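## Task

Find the foam block, which sits inside one of the six drawers belonging to the two short, narrow file cabinets (three drawers each), and set it on the desk. When finished, every drawer in the room must be fully closed, and each cabinet must remain roughly where it started. The robot must not tip over or be left leaning, or the task fails. Anything that stays in place only because the robot is holding it does not count.

## Robot and tools

Robot: a Hello Robot Stretch 4 with a single arm. It has an omni-wheel base, a lift on a vertical mast, an arm that telescopes straight ahead, a three-joint wrist (yaw, pitch, roll) and a two-finger gripper. It stands about 1.6 m tall; the base rim lies within 0.23 m of the base origin. Cameras on the robot: head_camera, head_left_camera, head_right_camera, wrist_camera.

Frames. Base frame: origin on the floor beneath the base centre, x ahead, y to the left, z up. hand_pose is a point between the open fingertips, given in this frame; with all wrist joints at 0 its axes line up with the base frame. The printed hand position may be somewhat wrong. Odometry frame: where the base frame was when the scene began. base_odometry heading runs -3.142 to 3.142, left positive, and is built from wheel turns only, so slipping looks like motion.

execute_actions(actions, cameras). actions is a list holding one action or nothing (empty returns state and images only). An action may have "base", "joints", or both, plus optional "pace" and "contact_limits"; alternatively {"end_of_arm": "enable_torque"} by itself, which re-powers any wrist or gripper motor that shut off and makes it hold its present position. All motions in an action start together.
- base: exactly one key, each a relative move from where the base last reported itself. translate_m: straight drive in metres, forward positive, -2 to 2. strafe_m: sideways metres, left positive, -2 to 2. rotate_rad: turn in place, radians, counter-clockwise positive, -3.2 to 3.2.
- joints: a single object keyed by joint name, each value an absolute target. lift_m 0 to 1.2 m (±0.004). arm_m 0 to 0.55 m extension (±0.004). wrist_yaw_rad -1.134 to 4.276 (0 ahead, positive left, 3.14 folded back; beyond 3.4 the arm may block it). wrist_pitch_rad -1.117 to 4.259 (0 level, 1.57 pointing down; ±0.05). wrist_roll_rad -1.117 to 4.259 (0 puts both fingers level; positive turns clockwise viewed from behind the gripper; ±0.02). gripper_m -0.038 to 0.141, fingertip gap in metres; negative squeezes the tips together. Targets beyond a joint range are clipped and reported; unknown keys or other bad values reject the call with no motion.
- pace: "slow", "default", "fast", "max". Base speed 0.1/0.3/0.4/0.6 m/s and turning 1/2/3/4 rad/s respectively; with lift above 0.2 these are lowered, down to 0.3 m/s and 1 rad/s at 1.2 m.
- contact_limits: {"arm_m": x}, x from 0 (gentlest) to 0.75 (firmest), default 0.5; the arm halts when pushing harder.
- cameras: list of names, or "all"; omitted/null means all, [] means none.
A single action runs at most 15 s. Joints or base left out of an action may keep driving toward an earlier target without the status saying so.

wait(seconds): 0 to 10; commands nothing and returns state and images.
zoom_image(camera, region): region [x0, y0, x1, y1] in pixels of that camera's latest full image, origin at top-left, max 504 by 504 pixels.
finished_scene(scene): scene number 1 to 2; ends it once the last command has been held and reports success; irreversible. Replying without any tool call ends everything.

Result lines. base_status / joint_status: "done" (for the base, wheels turned the full amount, slipping included); "off_target" (stopped short, may still push); "contact_stop_at_<key>" (hit something; that part holds, but lift, arm or wheels go slack, so a lift may sag and the base may roll); "limit_stop_at_<name>", e.g. limit_stop_at_tilt (lean over 6 degrees: lift, arm, wheels go slack and ignore commands until upright) or limit_stop_at_own_body (a joint about to hit the robot; moving it away still works; likely with pitch below -0.2 and roll below -0.4 or above 4); "time_out"; "torque_fault" (a wrist or gripper motor overloaded and went limp, send enable_torque). After such stops the old target is dropped. on_its_own lists things not commanded by this call; its "held at" is the held target, not the actual position. A reported stop cancels the remaining motion calls in that reply.
lidar_m: 12 distances (m) from the base origin, 30-degree sectors, first straight ahead, counter-clockwise (4th left, 7th behind, 10th right); "-" means nothing seen or closer than 0.25 m. It sees from about 0.15 m to robot height, misses glass, thin legs and much behind. wrist_depth_mm: 7x7 grid of median depths, row by row from top left, 100 to 2000 mm, "-" if invalid; the robot body appears. turned_by_wheels vs turned_by_imu: a gap over about 0.1 rad means a collision or slip, and heading error is roughly their difference. base_tilt in degrees (forward, right positive) with a fixed bias up to about 1.5. motor_effort: percent of max, positive toward larger joint values, bracket = peak in last action; noisy, with fixed offsets. For wheel_0..wheel_2, positive turns the base right.

Gripping: command a gap smaller than the object; squeezing harder pulls it toward the wrist by up to a third of the shortfall. Neither the gripper reading nor "done" confirms a grasp; a firm grip shows as a clear gripper_m effort change when the command is 0 or more. If fingertips stick on a surface below, raise the lift.

Tips: to unfold at scene start, send lift_m 0.4 with wrist_yaw_rad 0. Loose objects may occasionally be nudged. Avoid turning or driving with over 1 kg held and arm_m above 0.2, especially fast; avoid sustained pulls on drawers with the gripper high or a high contact limit, as the robot can tip. Use light contact limits when pulling or pushing drawers, shut every drawer fully, do not shove cabinets, and do not drop, slam or hit things. A level gripper carrying over about 2 kg faults the wrist. Shorter robot motion time is better.

Each tool is called after "Emit:" by a JSON object that holds its "op" and its "data", one argument or row to a line.

## Session

Emit:
{"op": "execute_actions", "data": {
  "actions": []
}}

Scene clock: 0.00 s.
base_odometry: x=+0.000 y=+0.000 heading=+0.000 (m, m, rad; odometry frame)
turned_by_wheels: +0.000 (rad since the last result)
turned_by_imu: +0.000 (rad since the last result)
base_tilt: forward=+0.0 right=+0.5 (deg)
lidar_m: 1.98 1.44 1.49 2.04 1.97 2.05 1.87 1.57 1.28 1.98 1.92 2.35
base_status: not commanded
joint_positions: lift_m=+0.214 arm_m=-0.002 wrist_yaw_rad=+3.059 wrist_pitch_rad=-0.007 wrist_roll_rad=-0.014 gripper_m=+0.057
joint_status: not commanded
motor_effort: lift_m=+19 arm_m=-1 wrist_yaw_rad=-1 wrist_pitch_rad=-6 wrist_roll_rad=+0 gripper_m=-4 wheel_0=-1 wheel_1=-1 wheel_2=+0 (%)
hand_pose: x=-0.1117 y=+0.1108 z=+0.3942 quat_wxyz=(+0.041, +0.003, -0.007, +0.999) (m; base frame)
wrist_depth_mm: 138 152 - - - - 1708 / 113 142 - - - - 1708 / 118 143 - - - - 1756 / 139 200 - - - - 1756 / 1618 1863 - - - - 1756 / 1336 1366 198 1464 204 1464 1464 / 976 904 960 111 960 991 1008
pictures: head_camera, head_left_camera, head_right_camera, wrist_camera
Images, in order (width x height): head_camera 420x560, head_left_camera 420x672, head_right_camera 420x672, wrist_camera 616x392.

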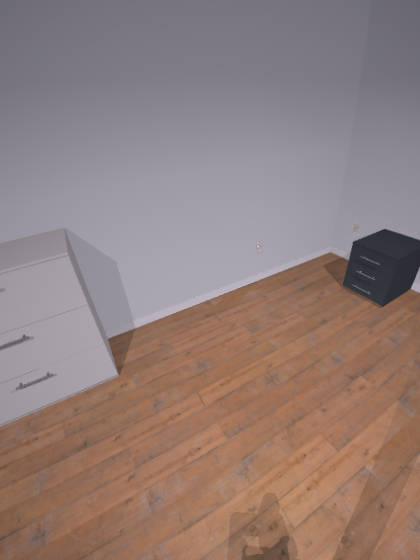

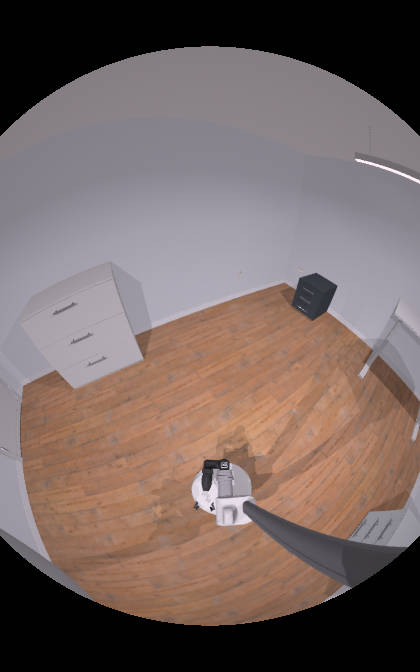

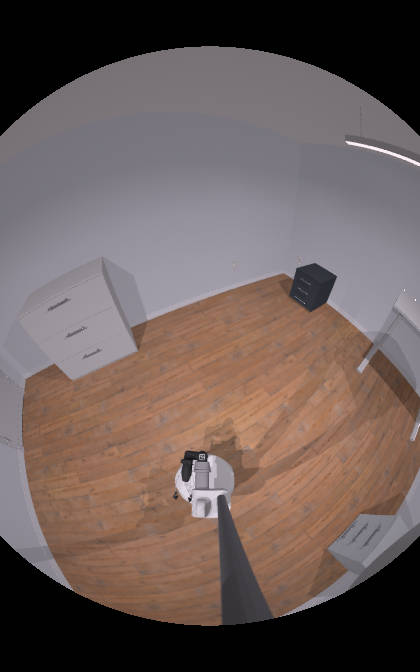

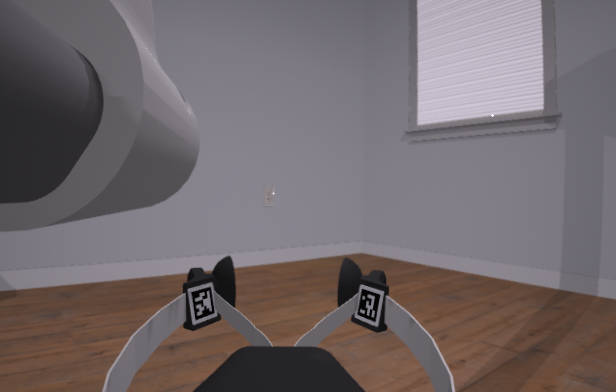

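Emit:
{"op": "execute_actions", "data": {
  "actions": [
    {"base":{"rotate_rad":-1.15},"joints":{"lift_m":0.4,"wrist_yaw_rad":0}}
  ]
}}

Scene clock: 2.77 s.
base_odometry: x=+0.000 y=+0.000 heading=-1.149 (m, m, rad; odometry frame)
turned_by_wheels: -1.149 (rad since the last result)
turned_by_imu: -1.140 (rad since the last result)
base_tilt: forward=+0.0 right=+0.5 (deg)
lidar_m: 1.91 2.36 2.09 1.45 1.49 2.15 1.98 2.02 1.90 1.76 1.27 2.10
base_status: done
joint_positions: lift_m=+0.400 arm_m=-0.002 wrist_yaw_rad=+0.000 wrist_pitch_rad=-0.007 wrist_roll_rad=-0.014 gripper_m=+0.057
joint_status: all done
motor_effort: lift_m=+23(28) arm_m=-1(0) wrist_yaw_rad=-2(7) wrist_pitch_rad=-5(6) wrist_roll_rad=+0(0) gripper_m=-4(2) wheel_0=+4(9) wheel_1=+3(9) wheel_2=+3(8) (%)
hand_pose: x=+0.4571 y=-0.0873 z=+0.5801 quat_wxyz=(+1.000, -0.007, -0.004, +0.000) (m; base frame)
wrist_depth_mm: - - - - - - - / - - - - - - - / - - - - - - - / - - - - - - - / - - - - - - - / 1808 1921 197 - 204 - 1863 / 1366 1281 1336 111 1336 1397 1430
pictures: head_camera, head_left_camera, head_right_camera, wrist_camera
Images, in order (width x height): head_camera 420x560, head_left_camera 420x672, head_right_camera 420x672, wrist_camera 616x392.

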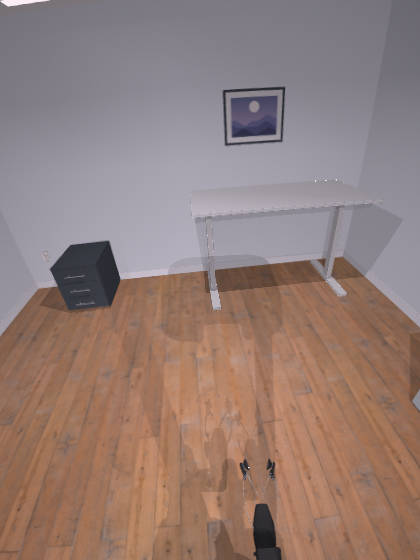

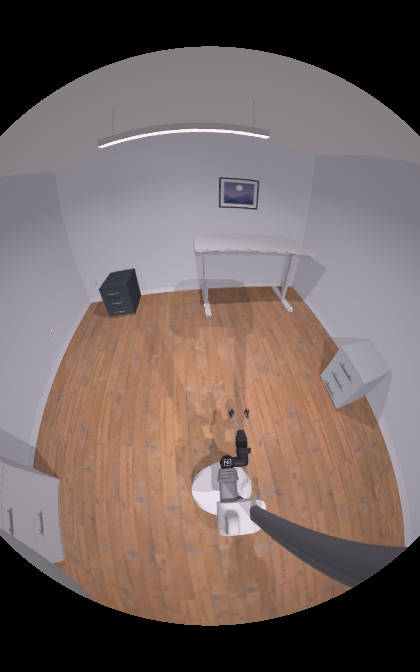

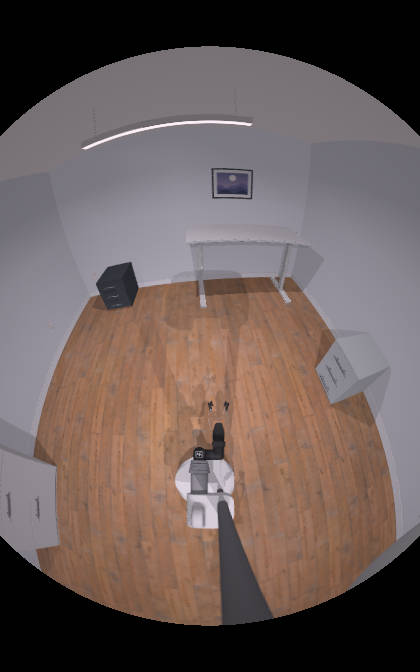

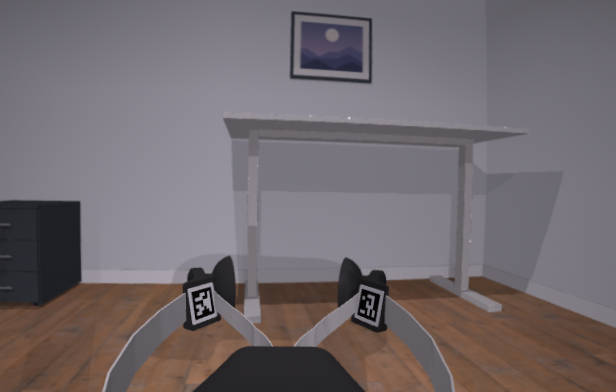

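Emit:
{"op": "execute_actions", "data": {
  "actions": [
    {"base":{"translate_m":0.7},"pace":"fast"}
  ],
  "cameras": []
}}

Emit:
{"op": "execute_actions", "data": {
  "actions": [
    {"base":{"rotate_rad":-1.57},"joints":{"wrist_roll_rad":1.57,"lift_m":0.3},"pace":"fast"}
  ]
}}

Scene clock: 6.20 s.
base_odometry: x=+0.287 y=-0.639 heading=-1.149 (m, m, rad; odometry frame)
turned_by_wheels: +0.000 (rad since the last result)
turned_by_imu: -0.005 (rad since the last result)
base_tilt: forward=-0.1 right=+0.5 (deg)
lidar_m: 1.21 1.79 1.86 1.99 1.70 1.97 2.67 2.74 1.87 1.11 1.74 1.30
base_status: done
joint_positions: lift_m=+0.400 arm_m=-0.002 wrist_yaw_rad=+0.000 wrist_pitch_rad=-0.007 wrist_roll_rad=-0.014 gripper_m=+0.057
joint_status: not commanded
motor_effort: lift_m=+22(23) arm_m=+0(0) wrist_yaw_rad=+0(1) wrist_pitch_rad=-6(6) wrist_roll_rad=-1(1) gripper_m=-3(4) wheel_0=+3(11) wheel_1=+3(9) wheel_2=+0(13) (%)
hand_pose: x=+0.4571 y=-0.0874 z=+0.5801 quat_wxyz=(+1.000, -0.007, -0.004, +0.000) (m; base frame)
wrist_depth_mm: 1708 1708 1756 1863 1921 1983 1921 / 1708 1661 1255 1255 1366 1366 1756 / 1661 1756 1756 1863 1921 1983 1576 / 1661 1708 1808 1863 1921 - 1808 / 1661 1756 1808 1863 1983 - 1863 / 1661 1756 198 1808 204 1863 1756 / 1336 1281 1336 111 1308 1397 1366
pictures: none
No camera images: the call's "cameras" was empty. Leave "cameras" out to get every camera's image.

Scene clock: 7.93 s.
base_odometry: x=+0.287 y=-0.639 heading=-2.718 (m, m, rad; odometry frame)
turned_by_wheels: -1.570 (rad since the last result)
turned_by_imu: -1.556 (rad since the last result)
base_tilt: forward=+0.0 right=+0.5 (deg)
lidar_m: 1.09 1.71 1.33 1.22 1.77 1.87 1.98 1.71 1.94 2.69 2.70 1.83
base_status: done
joint_positions: lift_m=+0.300 arm_m=-0.002 wrist_yaw_rad=+0.000 wrist_pitch_rad=-0.007 wrist_roll_rad=+1.570 gripper_m=+0.057
joint_status: all done
motor_effort: lift_m=+16(20) arm_m=+0(0) wrist_yaw_rad=+0(2) wrist_pitch_rad=-5(6) wrist_roll_rad=+1(4) gripper_m=-3(3) wheel_0=+3(9) wheel_1=+2(11) wheel_2=+1(10) (%)
hand_pose: x=+0.4571 y=-0.0875 z=+0.4806 quat_wxyz=(+0.707, +0.707, -0.003, +0.003) (m; base frame)
wrist_depth_mm: 1576 1618 1576 1661 1618 917 676 / 1537 1576 1576 1618 1576 931 661 / 1537 1537 1537 1537 1576 931 668 / 1499 1499 1499 976 976 931 668 / 1499 1499 1499 946 960 931 676 / 1430 1464 198 931 204 931 661 / 1430 1464 1464 111 931 878 668
pictures: head_camera, head_left_camera, head_right_camera, wrist_camera
Images, in order (width x height): head_camera 420x560, head_left_camera 420x672, head_right_camera 420x672, wrist_camera 616x392.

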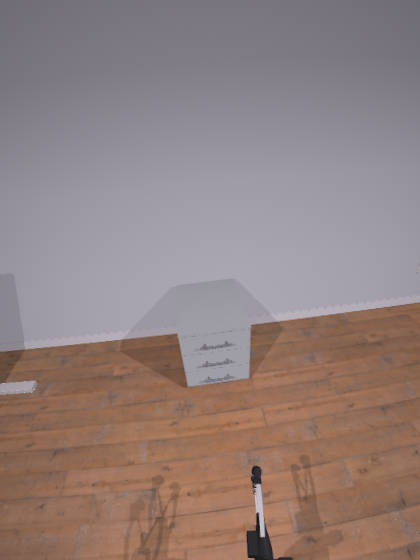

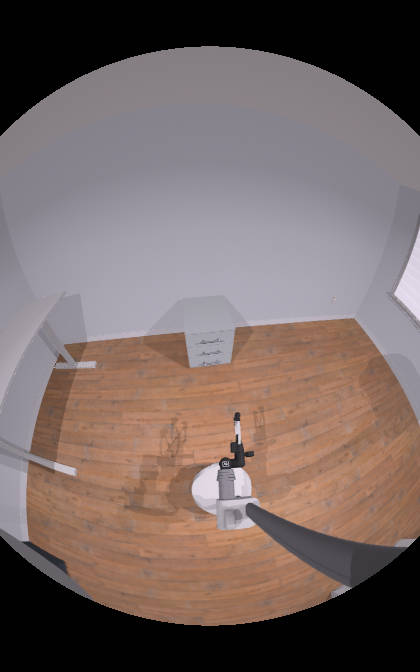

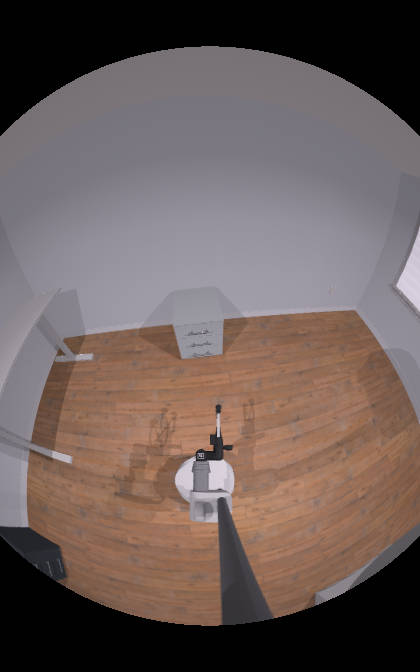

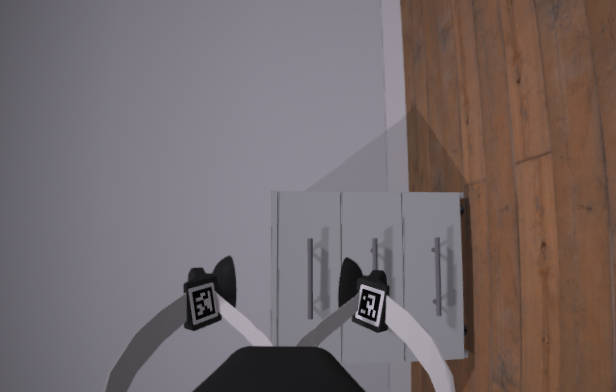

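Emit:
{"op": "execute_actions", "data": {
  "actions": [
    {"base":{"rotate_rad":0.09},"joints":{"lift_m":0.25,"gripper_m":0.08}}
  ],
  "cameras": []
}}

Emit:
{"op": "execute_actions", "data": {
  "actions": [
    {"base":{"strafe_m":0.09}}
  ],
  "cameras": []
}}

Emit:
{"op": "execute_actions", "data": {
  "actions": [
    {"base":{"translate_m":0.2},"joints":{"arm_m":0.2}}
  ],
  "cameras": ["head_camera","wrist_camera"]
}}

Scene clock: 9.90 s.
base_odometry: x=+0.287 y=-0.639 heading=-2.629 (m, m, rad; odometry frame)
turned_by_wheels: +0.090 (rad since the last result)
turned_by_imu: +0.088 (rad since the last result)
base_tilt: forward=+0.0 right=+0.5 (deg)
lidar_m: 1.12 1.77 1.29 1.22 1.74 2.09 1.98 1.71 2.15 2.68 2.50 1.79
base_status: done
joint_positions: lift_m=+0.250 arm_m=-0.002 wrist_yaw_rad=+0.000 wrist_pitch_rad=-0.007 wrist_roll_rad=+1.570 gripper_m=+0.080
joint_status: all done
motor_effort: lift_m=+15(16) arm_m=+0(0) wrist_yaw_rad=-1(1) wrist_pitch_rad=-5(6) wrist_roll_rad=+1(1) gripper_m=-4(5) wheel_0=-3(9) wheel_1=-2(7) wheel_2=-1(6) (%)
hand_pose: x=+0.4571 y=-0.0874 z=+0.4307 quat_wxyz=(+0.707, +0.707, -0.003, +0.003) (m; base frame)
wrist_depth_mm: 1464 1499 1537 1537 1537 820 603 / 1499 1499 1499 1537 1537 831 591 / 1464 1464 1499 1537 1255 831 597 / 1464 1464 1499 960 976 831 597 / 1499 1499 1499 931 946 831 597 / 1464 1464 917 946 202 820 597 / 1499 1499 1499 111 1499 768 597
pictures: none
No camera images: the call's "cameras" was empty. Leave "cameras" out to get every camera's image.

Scene clock: 11.30 s.
base_odometry: x=+0.331 y=-0.717 heading=-2.629 (m, m, rad; odometry frame)
turned_by_wheels: +0.000 (rad since the last result)
turned_by_imu: +0.000 (rad since the last result)
base_tilt: forward=-0.1 right=+0.5 (deg)
lidar_m: 1.12 1.67 1.16 1.13 1.71 1.92 1.98 1.74 2.13 2.77 2.50 1.23
base_status: done
joint_positions: lift_m=+0.250 arm_m=-0.002 wrist_yaw_rad=+0.000 wrist_pitch_rad=-0.007 wrist_roll_rad=+1.570 gripper_m=+0.080
joint_status: not commanded
motor_effort: lift_m=+15(15) arm_m=-1(0) wrist_yaw_rad=-1(1) wrist_pitch_rad=-5(6) wrist_roll_rad=+1(1) gripper_m=-1(3) wheel_0=-2(10) wheel_1=+1(11) wheel_2=+0(1) (%)
hand_pose: x=+0.4571 y=-0.0874 z=+0.4307 quat_wxyz=(+0.707, +0.707, -0.003, +0.003) (m; base frame)
wrist_depth_mm: 1499 1499 1499 1537 1537 820 603 / 1499 1499 1537 1537 1499 831 591 / 1499 1499 1537 946 946 842 603 / 1430 1499 1537 946 946 831 603 / 1464 1464 1499 931 946 831 597 / 1464 1499 1499 1499 202 820 591 / 1464 1464 1499 111 1499 768 603
pictures: none
No camera images: the call's "cameras" was empty. Leave "cameras" out to get every camera's image.

Scene clock: 13.37 s.
base_odometry: x=+0.157 y=-0.815 heading=-2.629 (m, m, rad; odometry frame)
turned_by_wheels: +0.000 (rad since the last result)
turned_by_imu: -0.002 (rad since the last result)
base_tilt: forward=+0.0 right=+0.5 (deg)
lidar_m: 0.90 1.56 1.18 1.14 1.82 1.94 2.19 1.94 2.43 2.77 2.21 0.99
base_status: done
joint_positions: lift_m=+0.250 arm_m=+0.199 wrist_yaw_rad=+0.000 wrist_pitch_rad=-0.008 wrist_roll_rad=+1.570 gripper_m=+0.080
joint_status: all done
motor_effort: lift_m=+15(15) arm_m=+5(7) wrist_yaw_rad=-1(2) wrist_pitch_rad=-5(6) wrist_roll_rad=+0(0) gripper_m=+0(4) wheel_0=+2(8) wheel_1=+2(7) wheel_2=-1(11) (%)
hand_pose: x=+0.6585 y=-0.0874 z=+0.4307 quat_wxyz=(+0.707, +0.707, -0.003, +0.003) (m; base frame)
wrist_depth_mm: 1098 1098 1098 1138 1138 809 597 / 1098 1098 1098 544 554 559 574 / 1098 1098 544 539 549 549 569 / 1078 1098 539 539 544 549 569 / 1098 1078 535 539 544 549 554 / 1078 1098 530 530 202 549 559 / 1078 1078 1098 111 1098 715 597
pictures: head_camera, wrist_camera
Images, in order (width x height): head_camera 420x560, wrist_camera 616x392.

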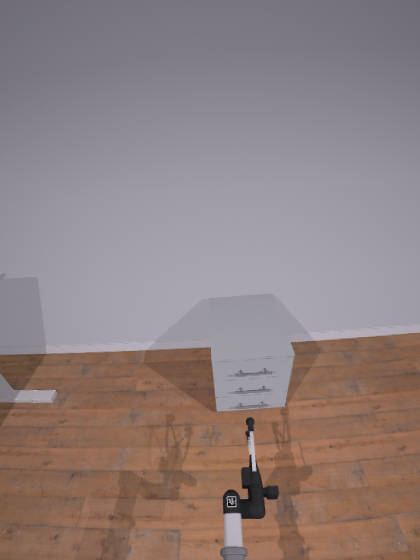

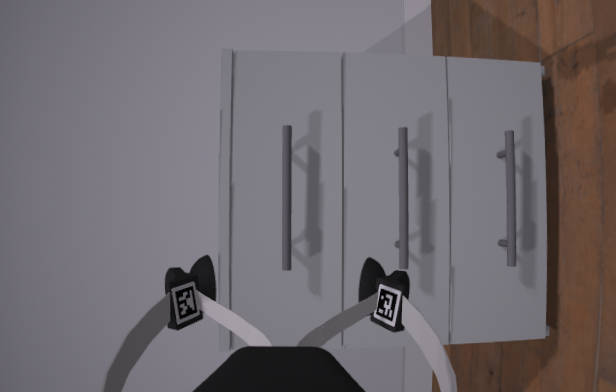

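Emit:
{"op": "execute_actions", "data": {
  "actions": [
    {"base":{"strafe_m":-0.04},"joints":{"arm_m":0.42}}
  ],
  "cameras": ["head_camera","wrist_camera"]
}}

Scene clock: 15.37 s.
base_odometry: x=+0.137 y=-0.780 heading=-2.628 (m, m, rad; odometry frame)
turned_by_wheels: +0.000 (rad since the last result)
turned_by_imu: +0.000 (rad since the last result)
base_tilt: forward=+0.0 right=+0.5 (deg)
lidar_m: 0.92 1.57 1.25 1.18 1.83 1.96 2.19 1.89 2.41 2.70 2.23 0.98
base_status: done
joint_positions: lift_m=+0.250 arm_m=+0.419 wrist_yaw_rad=+0.000 wrist_pitch_rad=-0.008 wrist_roll_rad=+1.570 gripper_m=+0.080
joint_status: all done
motor_effort: lift_m=+15(15) arm_m=+5(7) wrist_yaw_rad=-1(0) wrist_pitch_rad=-5(6) wrist_roll_rad=+1(1) gripper_m=-2(1) wheel_0=+3(13) wheel_1=-1(10) wheel_2=+0(1) (%)
hand_pose: x=+0.8784 y=-0.0874 z=+0.4307 quat_wxyz=(+0.707, +0.707, -0.003, +0.003) (m; base frame)
wrist_depth_mm: 878 891 324 329 330 332 338 / 878 878 320 324 327 332 334 / 878 878 320 322 327 329 332 / 878 891 319 322 324 327 330 / 878 891 317 320 322 325 329 / 866 866 310 317 202 325 327 / 866 878 312 112 319 324 327
pictures: head_camera, wrist_camera
Images, in order (width x height): head_camera 420x560, wrist_camera 616x392.

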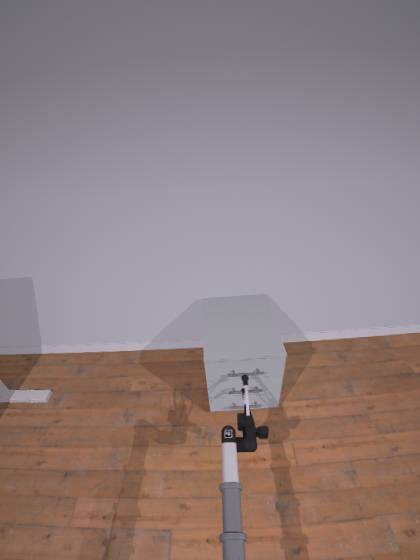

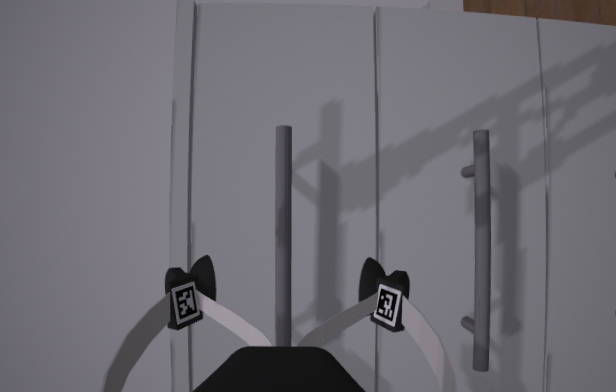

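Find the face with light contact.

Emit:
{"op": "execute_actions", "data": {
  "actions": [
    {"joints":{"arm_m":0.52,"gripper_m":0.05,"lift_m":0.254},"contact_limits":{"arm_m":0.1},"pace":"slow"}
  ],
  "cameras": ["head_camera","wrist_camera"]
}}

Scene clock: 17.23 s.
base_odometry: x=+0.137 y=-0.780 heading=-2.629 (m, m, rad; odometry frame)
turned_by_wheels: +0.000 (rad since the last result)
turned_by_imu: -0.001 (rad since the last result)
base_tilt: forward=+0.0 right=+0.5 (deg)
lidar_m: 0.90 1.59 1.22 1.16 1.86 2.00 2.19 1.90 2.42 2.69 2.21 0.97
base_status: not commanded
joint_positions: lift_m=+0.254 arm_m=+0.493 wrist_yaw_rad=-0.002 wrist_pitch_rad=-0.008 wrist_roll_rad=+1.570 gripper_m=+0.050
joint_status: arm_m contact_stop (moved +0.073 of +0.101); the others done
on_its_own: arm_m is slack since a contact_stop (your +0.520 is given up)
motor_effort: lift_m=+19(28) arm_m=+0(14) wrist_yaw_rad=+6(17) wrist_pitch_rad=-4(5) wrist_roll_rad=+1(0) gripper_m=-3(3) wheel_0=+3(4) wheel_1=+0(1) wheel_2=-5(5) (%)
contact_limits: arm_m 0.1
hand_pose: x=+0.9517 y=-0.0880 z=+0.4342 quat_wxyz=(+0.707, +0.707, -0.004, +0.002) (m; base frame)
wrist_depth_mm: 809 809 251 255 258 262 264 / 788 809 251 254 256 259 263 / 798 798 250 252 255 258 228 / 798 798 249 251 253 256 227 / 798 798 246 249 252 255 226 / 788 798 196 246 201 253 225 / 798 243 243 111 250 253 222
pictures: head_camera, wrist_camera
Images, in order (width x height): head_camera 420x560, wrist_camera 616x392.

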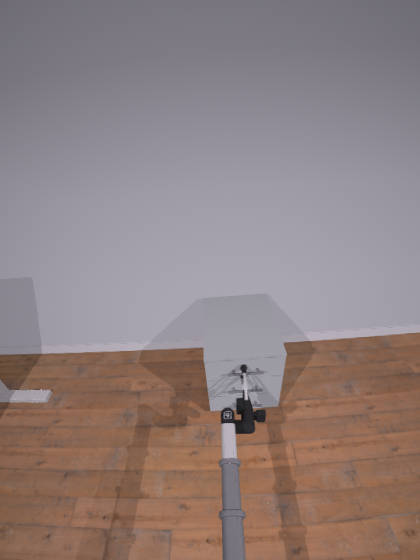

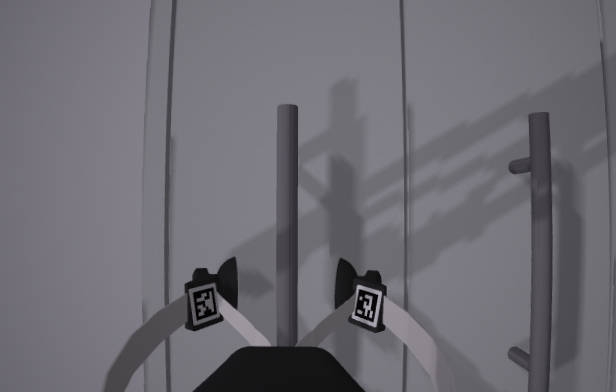

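Emit:
{"op": "execute_actions", "data": {
  "actions": [
    {"joints":{"arm_m":0.478,"gripper_m":-0.02}}
  ],
  "cameras": ["wrist_camera"]
}}

Emit:
{"op": "execute_actions", "data": {
  "actions": [
    {"joints":{"arm_m":0.2},"pace":"slow"}
  ],
  "cameras": ["head_camera","wrist_camera"]
}}

Scene clock: 18.90 s.
base_odometry: x=+0.137 y=-0.780 heading=-2.629 (m, m, rad; odometry frame)
turned_by_wheels: +0.000 (rad since the last result)
turned_by_imu: +0.000 (rad since the last result)
base_tilt: forward=+0.1 right=+0.6 (deg)
lidar_m: 0.92 1.58 1.23 1.17 1.84 1.98 2.19 1.91 2.42 2.72 2.20 0.99
base_status: not commanded
joint_positions: lift_m=+0.254 arm_m=+0.479 wrist_yaw_rad=+0.001 wrist_pitch_rad=-0.008 wrist_roll_rad=+1.570 gripper_m=-0.019
joint_status: all done
motor_effort: lift_m=+19(19) arm_m=-5(7) wrist_yaw_rad=-3(5) wrist_pitch_rad=-5(5) wrist_roll_rad=+0(0) gripper_m=-21(20) wheel_0=+4(3) wheel_1=+0(0) wheel_2=-3(5) (%)
hand_pose: x=+0.9384 y=-0.0871 z=+0.4342 quat_wxyz=(+0.707, +0.707, -0.002, +0.003) (m; base frame)
wrist_depth_mm: 809 831 263 266 270 273 277 / 831 831 263 265 267 272 276 / 809 820 260 263 267 271 273 / 820 820 259 262 264 270 272 / 809 820 257 260 263 267 271 / 809 809 188 206 262 267 268 / 809 255 255 111 260 265 267
pictures: wrist_camera
Images, in order (width x height): wrist_camera 616x392.

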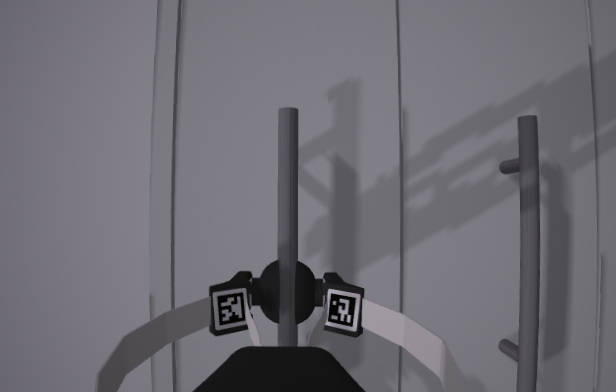

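Scene clock: 22.97 s.
base_odometry: x=+0.137 y=-0.780 heading=-2.629 (m, m, rad; odometry frame)
turned_by_wheels: +0.000 (rad since the last result)
turned_by_imu: -0.002 (rad since the last result)
base_tilt: forward=+0.0 right=+0.5 (deg)
lidar_m: 0.63 1.56 1.22 1.17 1.84 2.00 2.18 1.89 2.41 2.70 2.23 0.63
base_status: not commanded
joint_positions: lift_m=+0.254 arm_m=+0.201 wrist_yaw_rad=-0.007 wrist_pitch_rad=-0.007 wrist_roll_rad=+1.570 gripper_m=-0.019
joint_status: all done
on_its_own: wrist_yaw_rad is at rest, and its effort (+19) is outside its rest range (-13 to +13)
motor_effort: lift_m=+19(19) arm_m=-6(7) wrist_yaw_rad=+19(20) wrist_pitch_rad=-6(6) wrist_roll_rad=+0(0) gripper_m=-19(19) wheel_0=-1(3) wheel_1=+0(0) wheel_2=-2(3) (%)
hand_pose: x=+0.6598 y=-0.0894 z=+0.4340 quat_wxyz=(+0.707, +0.707, -0.005, +0.000) (m; base frame)
wrist_depth_mm: 1098 1098 263 266 270 820 603 / 1078 1118 263 265 268 723 585 / 1098 1098 260 263 266 559 569 / 1098 1098 258 260 265 554 569 / 1060 1078 257 259 263 549 554 / 1078 1078 187 207 262 549 564 / 1078 1078 254 111 259 544 569
pictures: head_camera, wrist_camera
Images, in order (width x height): head_camera 420x560, wrist_camera 616x392.

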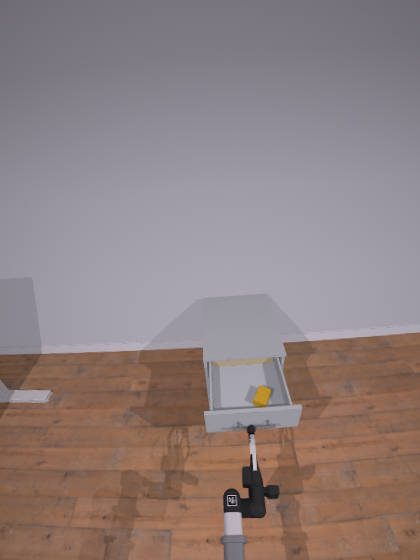

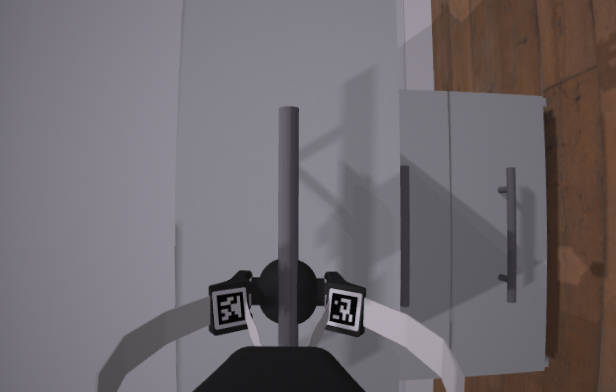

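Emit:
{"op": "zoom_image", "data": {
  "camera": "head_camera",
  "region": [180,330,320,450]
}}

Emit:
{"op": "execute_actions", "data": {
  "actions": [
    {"joints":{"arm_m":0.13},"pace":"slow"}
  ],
  "cameras": []
}}

Emit:
{"op": "execute_actions", "data": {
  "actions": [
    {"joints":{"gripper_m":0.08}}
  ],
  "cameras": []
}}

Emit:
{"op": "execute_actions", "data": {
  "actions": [
    {"joints":{"arm_m":0.06}}
  ],
  "cameras": []
}}

Emit:
{"op": "execute_actions", "data": {
  "actions": [
    {"joints":{"lift_m":0.7}}
  ],
  "cameras": []
}}

Emit:
{"op": "execute_actions", "data": {
  "actions": [
    {"joints":{"arm_m":0.45,"wrist_pitch_rad":1.57,"wrist_roll_rad":0,"gripper_m":0.11}}
  ],
  "cameras": ["head_camera","wrist_camera"]
}}

Region (180, 330, 320, 450) of head_camera's 420x560 image, scaled by 3.600, with more detail than that image has; it fills the top 432 rows of this view, and the rest is white.

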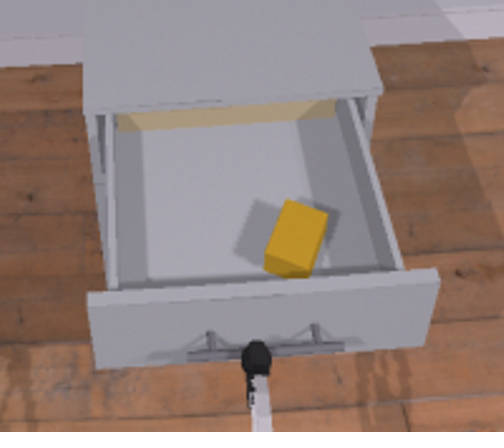

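Scene clock: 25.60 s.
base_odometry: x=+0.137 y=-0.780 heading=-2.629 (m, m, rad; odometry frame)
turned_by_wheels: +0.000 (rad since the last result)
turned_by_imu: -0.001 (rad since the last result)
base_tilt: forward=+0.0 right=+0.5 (deg)
lidar_m: 0.57 1.55 1.25 1.18 1.84 1.96 2.19 1.93 2.41 2.68 2.15 0.61
base_status: not commanded
joint_positions: lift_m=+0.254 arm_m=+0.131 wrist_yaw_rad=-0.002 wrist_pitch_rad=-0.007 wrist_roll_rad=+1.570 gripper_m=-0.019
joint_status: all done
motor_effort: lift_m=+19(19) arm_m=-7(8) wrist_yaw_rad=+6(18) wrist_pitch_rad=-7(7) wrist_roll_rad=-1(1) gripper_m=-22(20) wheel_0=+0(1) wheel_1=+0(0) wheel_2=-2(3) (%)
hand_pose: x=+0.5905 y=-0.0881 z=+0.4339 quat_wxyz=(+0.707, +0.707, -0.003, +0.002) (m; base frame)
wrist_depth_mm: 1160 1182 266 268 272 820 603 / 1160 1182 265 267 271 768 597 / 1160 1205 263 266 270 634 597 / 1160 1160 263 265 267 621 603 / 1160 1160 260 263 267 627 603 / 1138 1160 187 207 265 615 597 / 1138 1138 258 111 264 634 603
pictures: none
No camera images: the call's "cameras" was empty. Leave "cameras" out to get every camera's image.

Scene clock: 27.33 s.
base_odometry: x=+0.137 y=-0.780 heading=-2.629 (m, m, rad; odometry frame)
turned_by_wheels: +0.000 (rad since the last result)
turned_by_imu: -0.001 (rad since the last result)
base_tilt: forward=+0.0 right=+0.5 (deg)
lidar_m: 0.57 1.57 1.25 1.17 1.86 2.00 2.21 1.91 2.40 2.69 2.20 0.63
base_status: not commanded
joint_positions: lift_m=+0.254 arm_m=+0.131 wrist_yaw_rad=+0.000 wrist_pitch_rad=-0.007 wrist_roll_rad=+1.570 gripper_m=+0.080
joint_status: all done
motor_effort: lift_m=+19(19) arm_m=-5(7) wrist_yaw_rad=+0(10) wrist_pitch_rad=-7(7) wrist_roll_rad=+0(0) gripper_m=+1(20) wheel_0=-1(1) wheel_1=+0(0) wheel_2=-2(3) (%)
hand_pose: x=+0.5902 y=-0.0875 z=+0.4339 quat_wxyz=(+0.707, +0.707, -0.003, +0.002) (m; base frame)
wrist_depth_mm: 1160 1160 270 272 1118 820 609 / 1160 1160 268 270 273 768 597 / 1160 1160 266 268 272 627 603 / 1160 1160 265 268 271 627 603 / 1160 1160 265 267 270 627 597 / 1138 1160 262 265 202 621 597 / 1138 1138 263 111 267 715 597
pictures: none
No camera images: the call's "cameras" was empty. Leave "cameras" out to get every camera's image.

Scene clock: 28.47 s.
base_odometry: x=+0.137 y=-0.780 heading=-2.629 (m, m, rad; odometry frame)
turned_by_wheels: +0.000 (rad since the last result)
turned_by_imu: +0.000 (rad since the last result)
base_tilt: forward=+0.0 right=+0.5 (deg)
lidar_m: 0.57 1.60 1.25 1.18 1.86 2.01 2.21 1.93 2.44 2.70 2.22 0.61
base_status: not commanded
joint_positions: lift_m=+0.254 arm_m=+0.061 wrist_yaw_rad=+0.000 wrist_pitch_rad=-0.007 wrist_roll_rad=+1.570 gripper_m=+0.080
joint_status: all done
motor_effort: lift_m=+19(19) arm_m=-5(6) wrist_yaw_rad=-1(1) wrist_pitch_rad=-7(8) wrist_roll_rad=+1(0) gripper_m=-4(5) wheel_0=-1(1) wheel_1=+0(0) wheel_2=-2(2) (%)
hand_pose: x=+0.5203 y=-0.0874 z=+0.4340 quat_wxyz=(+0.707, +0.707, -0.003, +0.003) (m; base frame)
wrist_depth_mm: 1229 1229 340 342 1229 820 609 / 1205 1255 338 340 1160 831 597 / 1229 1255 336 340 691 699 603 / 1229 1229 336 338 691 691 603 / 1229 1229 334 338 691 691 603 / 1229 1229 330 334 202 691 591 / 1205 1205 332 111 1229 768 603
pictures: none
No camera images: the call's "cameras" was empty. Leave "cameras" out to get every camera's image.

Scene clock: 31.23 s.
base_odometry: x=+0.137 y=-0.780 heading=-2.629 (m, m, rad; odometry frame)
turned_by_wheels: +0.000 (rad since the last result)
turned_by_imu: -0.001 (rad since the last result)
base_tilt: forward=+0.0 right=+0.5 (deg)
lidar_m: 0.57 1.58 1.22 1.18 1.86 2.02 2.19 1.91 2.39 2.71 2.21 0.59
base_status: not commanded
joint_positions: lift_m=+0.700 arm_m=+0.061 wrist_yaw_rad=+0.000 wrist_pitch_rad=-0.007 wrist_roll_rad=+1.570 gripper_m=+0.080
joint_status: all done
motor_effort: lift_m=+23(23) arm_m=-5(5) wrist_yaw_rad=+0(1) wrist_pitch_rad=-7(7) wrist_roll_rad=+0(1) gripper_m=-1(1) wheel_0=-1(1) wheel_1=+0(0) wheel_2=-3(3) (%)
hand_pose: x=+0.5203 y=-0.0874 z=+0.8800 quat_wxyz=(+0.707, +0.707, -0.003, +0.003) (m; base frame)
wrist_depth_mm: 1255 1229 1255 1281 1281 1281 1255 / 1229 1255 1229 1281 1281 1281 1205 / 1229 1229 1229 1255 1281 741 691 / 1229 1255 1255 1255 1281 741 707 / 1205 1205 1229 1255 1160 741 699 / 1229 1229 1205 1229 202 732 668 / 1229 1229 1229 111 1255 1281 1229
pictures: none
No camera images: the call's "cameras" was empty. Leave "cameras" out to get every camera's image.

Scene clock: 33.50 s.
base_odometry: x=+0.137 y=-0.780 heading=-2.629 (m, m, rad; odometry frame)
turned_by_wheels: +0.000 (rad since the last result)
turned_by_imu: -0.001 (rad since the last result)
base_tilt: forward=+0.0 right=+0.5 (deg)
lidar_m: 0.58 1.57 1.24 1.18 1.85 1.99 2.17 1.89 2.44 2.72 2.22 0.62
base_status: not commanded
joint_positions: lift_m=+0.700 arm_m=+0.449 wrist_yaw_rad=+0.000 wrist_pitch_rad=+1.570 wrist_roll_rad=+0.000 gripper_m=+0.110
joint_status: all done
motor_effort: lift_m=+23(23) arm_m=+5(6) wrist_yaw_rad=-1(0) wrist_pitch_rad=+2(4) wrist_roll_rad=-1(3) gripper_m=+0(5) wheel_0=-1(0) wheel_1=+0(0) wheel_2=-2(3) (%)
hand_pose: x=+0.6203 y=-0.0874 z=+0.5894 quat_wxyz=(+0.707, +0.000, +0.707, +0.000) (m; base frame)
wrist_depth_mm: 778 430 433 439 442 445 820 / 798 433 436 439 399 430 820 / 788 436 439 442 445 436 831 / 798 436 439 442 445 410 831 / 798 312 317 387 319 831 842 / 809 809 809 820 202 831 842 / 809 809 820 111 842 842 854
pictures: head_camera, wrist_camera
Images, in order (width x height): head_camera 420x560, wrist_camera 616x392.

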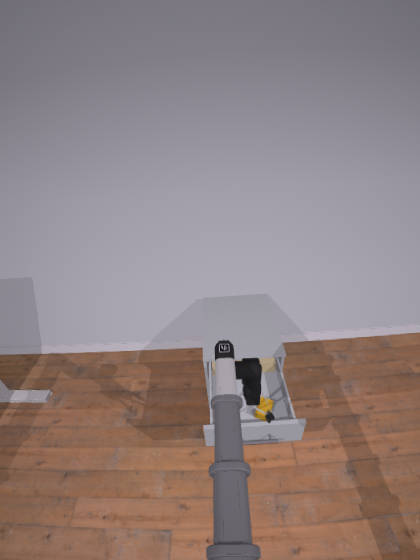

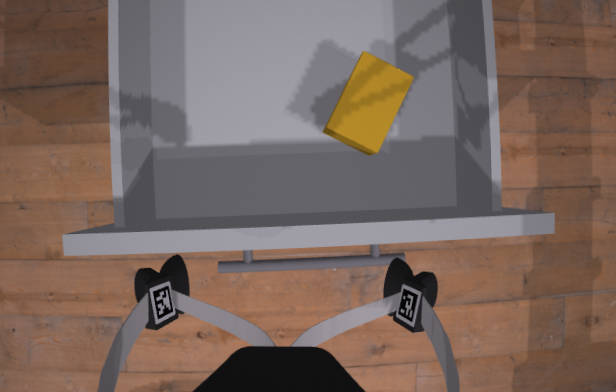

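Emit:
{"op": "execute_actions", "data": {
  "actions": [
    {"base":{"translate_m":0.1},"joints":{"arm_m":0.494}}
  ],
  "cameras": []
}}

Emit:
{"op": "execute_actions", "data": {
  "actions": [
    {"base":{"strafe_m":-0.078},"joints":{"wrist_roll_rad":0.44,"lift_m":0.6}}
  ],
  "cameras": ["wrist_camera"]
}}

Scene clock: 35.57 s.
base_odometry: x=+0.050 y=-0.829 heading=-2.628 (m, m, rad; odometry frame)
turned_by_wheels: +0.000 (rad since the last result)
turned_by_imu: -0.001 (rad since the last result)
base_tilt: forward=-0.1 right=+0.5 (deg)
lidar_m: 0.45 1.48 1.24 1.17 1.23 2.02 2.28 1.98 2.85 2.70 2.06 0.53
base_status: done
joint_positions: lift_m=+0.700 arm_m=+0.493 wrist_yaw_rad=+0.000 wrist_pitch_rad=+1.570 wrist_roll_rad=+0.000 gripper_m=+0.110
joint_status: all done
motor_effort: lift_m=+23(23) arm_m=+5(7) wrist_yaw_rad=-1(1) wrist_pitch_rad=+2(2) wrist_roll_rad=-1(1) gripper_m=-2(0) wheel_0=+4(8) wheel_1=+1(6) wheel_2=+1(10) (%)
hand_pose: x=+0.6642 y=-0.0874 z=+0.5894 quat_wxyz=(+0.707, +0.000, +0.707, +0.000) (m; base frame)
wrist_depth_mm: 788 364 394 404 413 410 820 / 788 424 436 439 445 442 820 / 798 421 436 442 445 445 831 / 809 439 442 442 445 433 842 / 798 410 442 445 404 442 842 / 798 355 442 445 202 442 842 / 809 382 384 111 370 353 854
pictures: none
No camera images: the call's "cameras" was empty. Leave "cameras" out to get every camera's image.

Scene clock: 37.00 s.
base_odometry: x=+0.012 y=-0.761 heading=-2.628 (m, m, rad; odometry frame)
turned_by_wheels: +0.000 (rad since the last result)
turned_by_imu: -0.001 (rad since the last result)
base_tilt: forward=+0.1 right=+0.5 (deg)
lidar_m: 0.48 0.51 1.31 1.24 1.30 2.07 2.30 1.97 2.79 2.60 2.04 0.53
base_status: done
joint_positions: lift_m=+0.600 arm_m=+0.493 wrist_yaw_rad=+0.000 wrist_pitch_rad=+1.570 wrist_roll_rad=+0.440 gripper_m=+0.110
joint_status: all done
motor_effort: lift_m=+15(19) arm_m=+5(5) wrist_yaw_rad=-1(0) wrist_pitch_rad=+2(1) wrist_roll_rad=+0(3) gripper_m=-1(0) wheel_0=+2(10) wheel_1=-2(9) wheel_2=+0(1) (%)
hand_pose: x=+0.6642 y=-0.0874 z=+0.4900 quat_wxyz=(+0.690, +0.154, +0.690, -0.154) (m; base frame)
wrist_depth_mm: 257 301 338 336 715 723 723 / 310 334 338 342 723 723 732 / 334 338 340 343 320 723 732 / 338 338 340 342 347 732 732 / 336 338 342 301 349 732 750 / 336 342 343 303 203 300 750 / 336 343 345 111 315 251 225
pictures: wrist_camera
Images, in order (width x height): wrist_camera 616x392.

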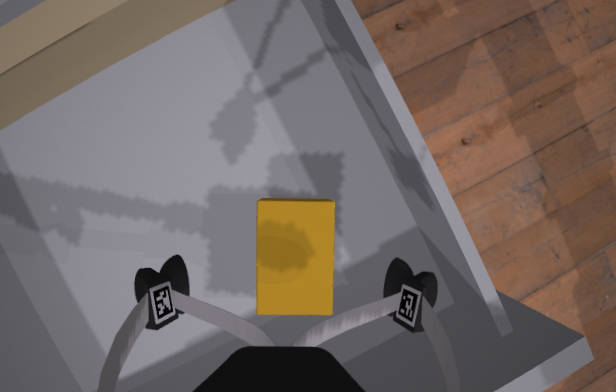

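Emit:
{"op": "execute_actions", "data": {
  "actions": [
    {"joints":{"gripper_m":0.088,"lift_m":0.52},"pace":"slow"}
  ],
  "cameras": ["wrist_camera"]
}}

Emit:
{"op": "execute_actions", "data": {
  "actions": [
    {"joints":{"gripper_m":0.025}}
  ],
  "cameras": ["wrist_camera"]
}}

Scene clock: 38.83 s.
base_odometry: x=+0.012 y=-0.761 heading=-2.628 (m, m, rad; odometry frame)
turned_by_wheels: +0.000 (rad since the last result)
turned_by_imu: -0.001 (rad since the last result)
base_tilt: forward=+0.0 right=+0.5 (deg)
lidar_m: 0.48 0.52 1.33 1.25 1.33 2.06 2.28 1.93 2.76 2.64 2.10 0.52
base_status: not commanded
joint_positions: lift_m=+0.520 arm_m=+0.493 wrist_yaw_rad=+0.000 wrist_pitch_rad=+1.570 wrist_roll_rad=+0.440 gripper_m=+0.088
joint_status: all done
motor_effort: lift_m=+15(20) arm_m=+5(5) wrist_yaw_rad=-1(1) wrist_pitch_rad=+2(1) wrist_roll_rad=+0(1) gripper_m=-1(1) wheel_0=+2(2) wheel_1=-2(2) wheel_2=+0(0) (%)
hand_pose: x=+0.6642 y=-0.0874 z=+0.4100 quat_wxyz=(+0.690, +0.154, +0.690, -0.154) (m; base frame)
wrist_depth_mm: 252 256 258 262 202 640 647 / 254 256 259 262 232 647 654 / 256 257 260 263 264 211 647 / 257 259 262 263 266 208 654 / 258 260 263 220 267 228 654 / 259 260 220 220 204 271 199 / 259 260 264 111 270 251 -
pictures: wrist_camera
Images, in order (width x height): wrist_camera 616x392.

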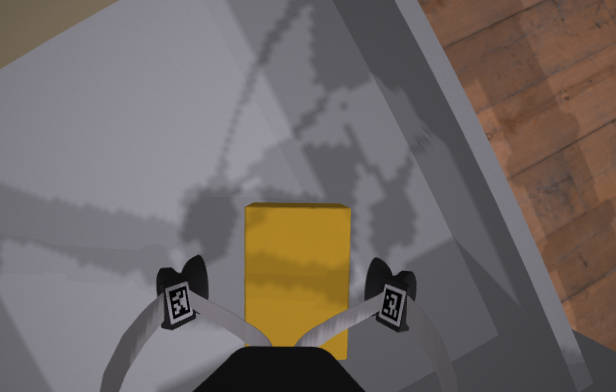

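Scene clock: 40.27 s.
base_odometry: x=+0.012 y=-0.761 heading=-2.628 (m, m, rad; odometry frame)
turned_by_wheels: +0.000 (rad since the last result)
turned_by_imu: +0.000 (rad since the last result)
base_tilt: forward=+0.0 right=+0.5 (deg)
lidar_m: 0.47 0.53 1.31 1.26 1.31 2.08 2.28 1.96 2.78 2.63 2.05 0.54
base_status: not commanded
joint_positions: lift_m=+0.520 arm_m=+0.493 wrist_yaw_rad=+0.000 wrist_pitch_rad=+1.570 wrist_roll_rad=+0.440 gripper_m=+0.025
joint_status: all done
motor_effort: lift_m=+15(15) arm_m=+5(5) wrist_yaw_rad=-1(2) wrist_pitch_rad=+1(1) wrist_roll_rad=+1(1) gripper_m=-18(19) wheel_0=+2(2) wheel_1=-2(2) wheel_2=+0(0) (%)
hand_pose: x=+0.6642 y=-0.0874 z=+0.4100 quat_wxyz=(+0.690, +0.154, +0.690, -0.154) (m; base frame)
wrist_depth_mm: 252 255 258 260 203 647 647 / 254 256 258 262 231 640 654 / 255 257 262 263 264 211 654 / 257 259 262 263 266 207 661 / 258 260 223 211 267 228 661 / 258 260 208 211 193 271 199 / 260 263 264 111 271 242 -
pictures: wrist_camera
Images, in order (width x height): wrist_camera 616x392.

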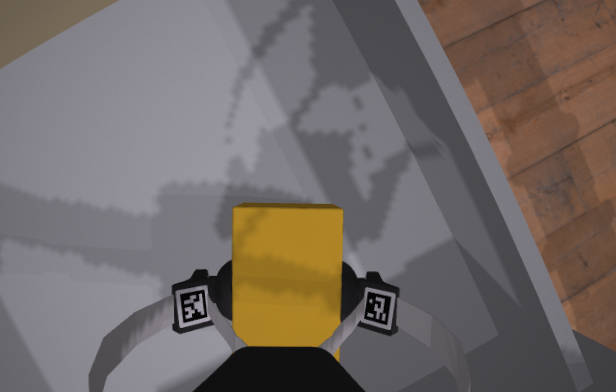

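Emit:
{"op": "execute_actions", "data": {
  "actions": [
    {"joints":{"lift_m":0.75}}
  ],
  "cameras": []
}}

Emit:
{"op": "execute_actions", "data": {
  "actions": [
    {"base":{"rotate_rad":1.57},"joints":{"lift_m":1.05,"arm_m":0.1,"wrist_roll_rad":0,"wrist_pitch_rad":0}}
  ]
}}

Scene clock: 42.53 s.
base_odometry: x=+0.012 y=-0.761 heading=-2.628 (m, m, rad; odometry frame)
turned_by_wheels: +0.000 (rad since the last result)
turned_by_imu: -0.001 (rad since the last result)
base_tilt: forward=+0.0 right=+0.5 (deg)
lidar_m: 0.48 0.50 1.34 1.26 1.32 2.06 2.29 1.97 2.76 2.64 2.11 0.53
base_status: not commanded
joint_positions: lift_m=+0.750 arm_m=+0.493 wrist_yaw_rad=+0.000 wrist_pitch_rad=+1.570 wrist_roll_rad=+0.440 gripper_m=+0.025
joint_status: all done
motor_effort: lift_m=+23(25) arm_m=+5(5) wrist_yaw_rad=-1(1) wrist_pitch_rad=+2(1) wrist_roll_rad=+0(1) gripper_m=-17(19) wheel_0=+2(2) wheel_1=-2(2) wheel_2=+0(0) (%)
hand_pose: x=+0.6642 y=-0.0874 z=+0.6394 quat_wxyz=(+0.690, +0.154, +0.690, -0.154) (m; base frame)
wrist_depth_mm: 330 334 410 484 866 878 878 / 332 404 484 492 866 866 891 / 418 484 484 492 866 878 891 / 459 484 492 496 500 891 891 / 433 488 223 211 500 891 904 / 854 439 208 211 193 891 904 / 866 445 496 111 891 904 917
pictures: none
No camera images: the call's "cameras" was empty. Leave "cameras" out to get every camera's image.

Scene clock: 44.83 s.
base_odometry: x=+0.012 y=-0.761 heading=-1.059 (m, m, rad; odometry frame)
turned_by_wheels: +1.570 (rad since the last result)
turned_by_imu: +1.555 (rad since the last result)
base_tilt: forward=+0.0 right=+0.5 (deg)
lidar_m: 1.25 1.33 2.03 2.30 1.97 2.77 2.65 2.08 0.55 0.45 0.54 1.32
base_status: done
joint_positions: lift_m=+1.050 arm_m=+0.101 wrist_yaw_rad=+0.000 wrist_pitch_rad=+0.003 wrist_roll_rad=+0.000 gripper_m=+0.025
joint_status: all done
motor_effort: lift_m=+23(22) arm_m=-5(8) wrist_yaw_rad=-1(5) wrist_pitch_rad=-8(15) wrist_roll_rad=-1(5) gripper_m=-18(19) wheel_0=-2(7) wheel_1=-3(9) wheel_2=-1(8) (%)
hand_pose: x=+0.5603 y=-0.0874 z=+1.2270 quat_wxyz=(+1.000, +0.000, +0.002, +0.000) (m; base frame)
wrist_depth_mm: 1618 1661 1708 1756 1756 1756 1756 / 1661 1708 1708 1756 1808 1756 1808 / 1661 1708 1708 1708 1756 1808 1808 / 1708 1708 1708 1708 1808 1863 1808 / 1708 1708 222 211 1808 1808 1708 / 1708 1078 208 211 192 1205 1182 / 1708 1756 1308 111 1808 1863 1756
pictures: head_camera, head_left_camera, head_right_camera, wrist_camera
Images, in order (width x height): head_camera 420x560, head_left_camera 420x672, head_right_camera 420x672, wrist_camera 616x392.

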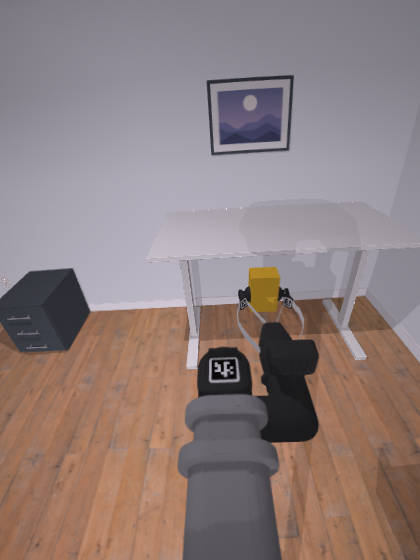

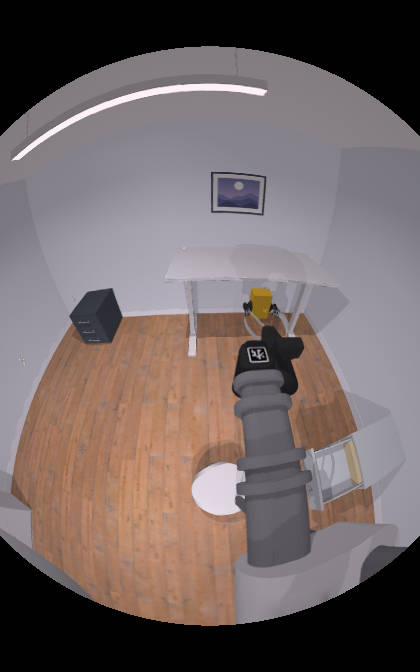

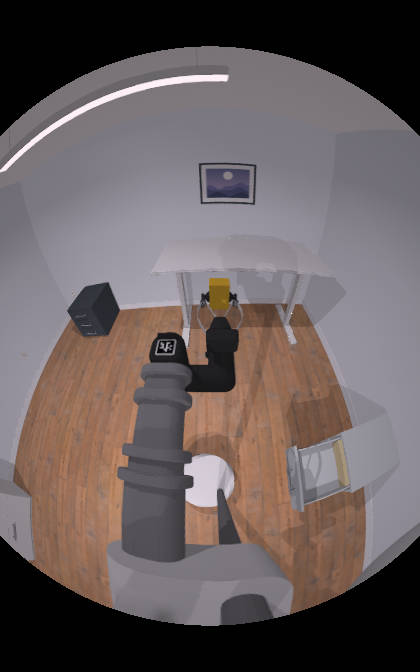

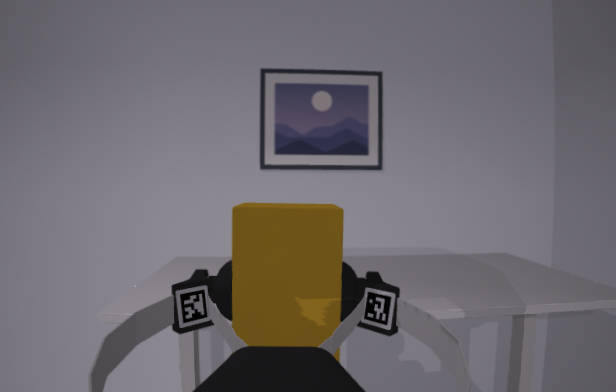

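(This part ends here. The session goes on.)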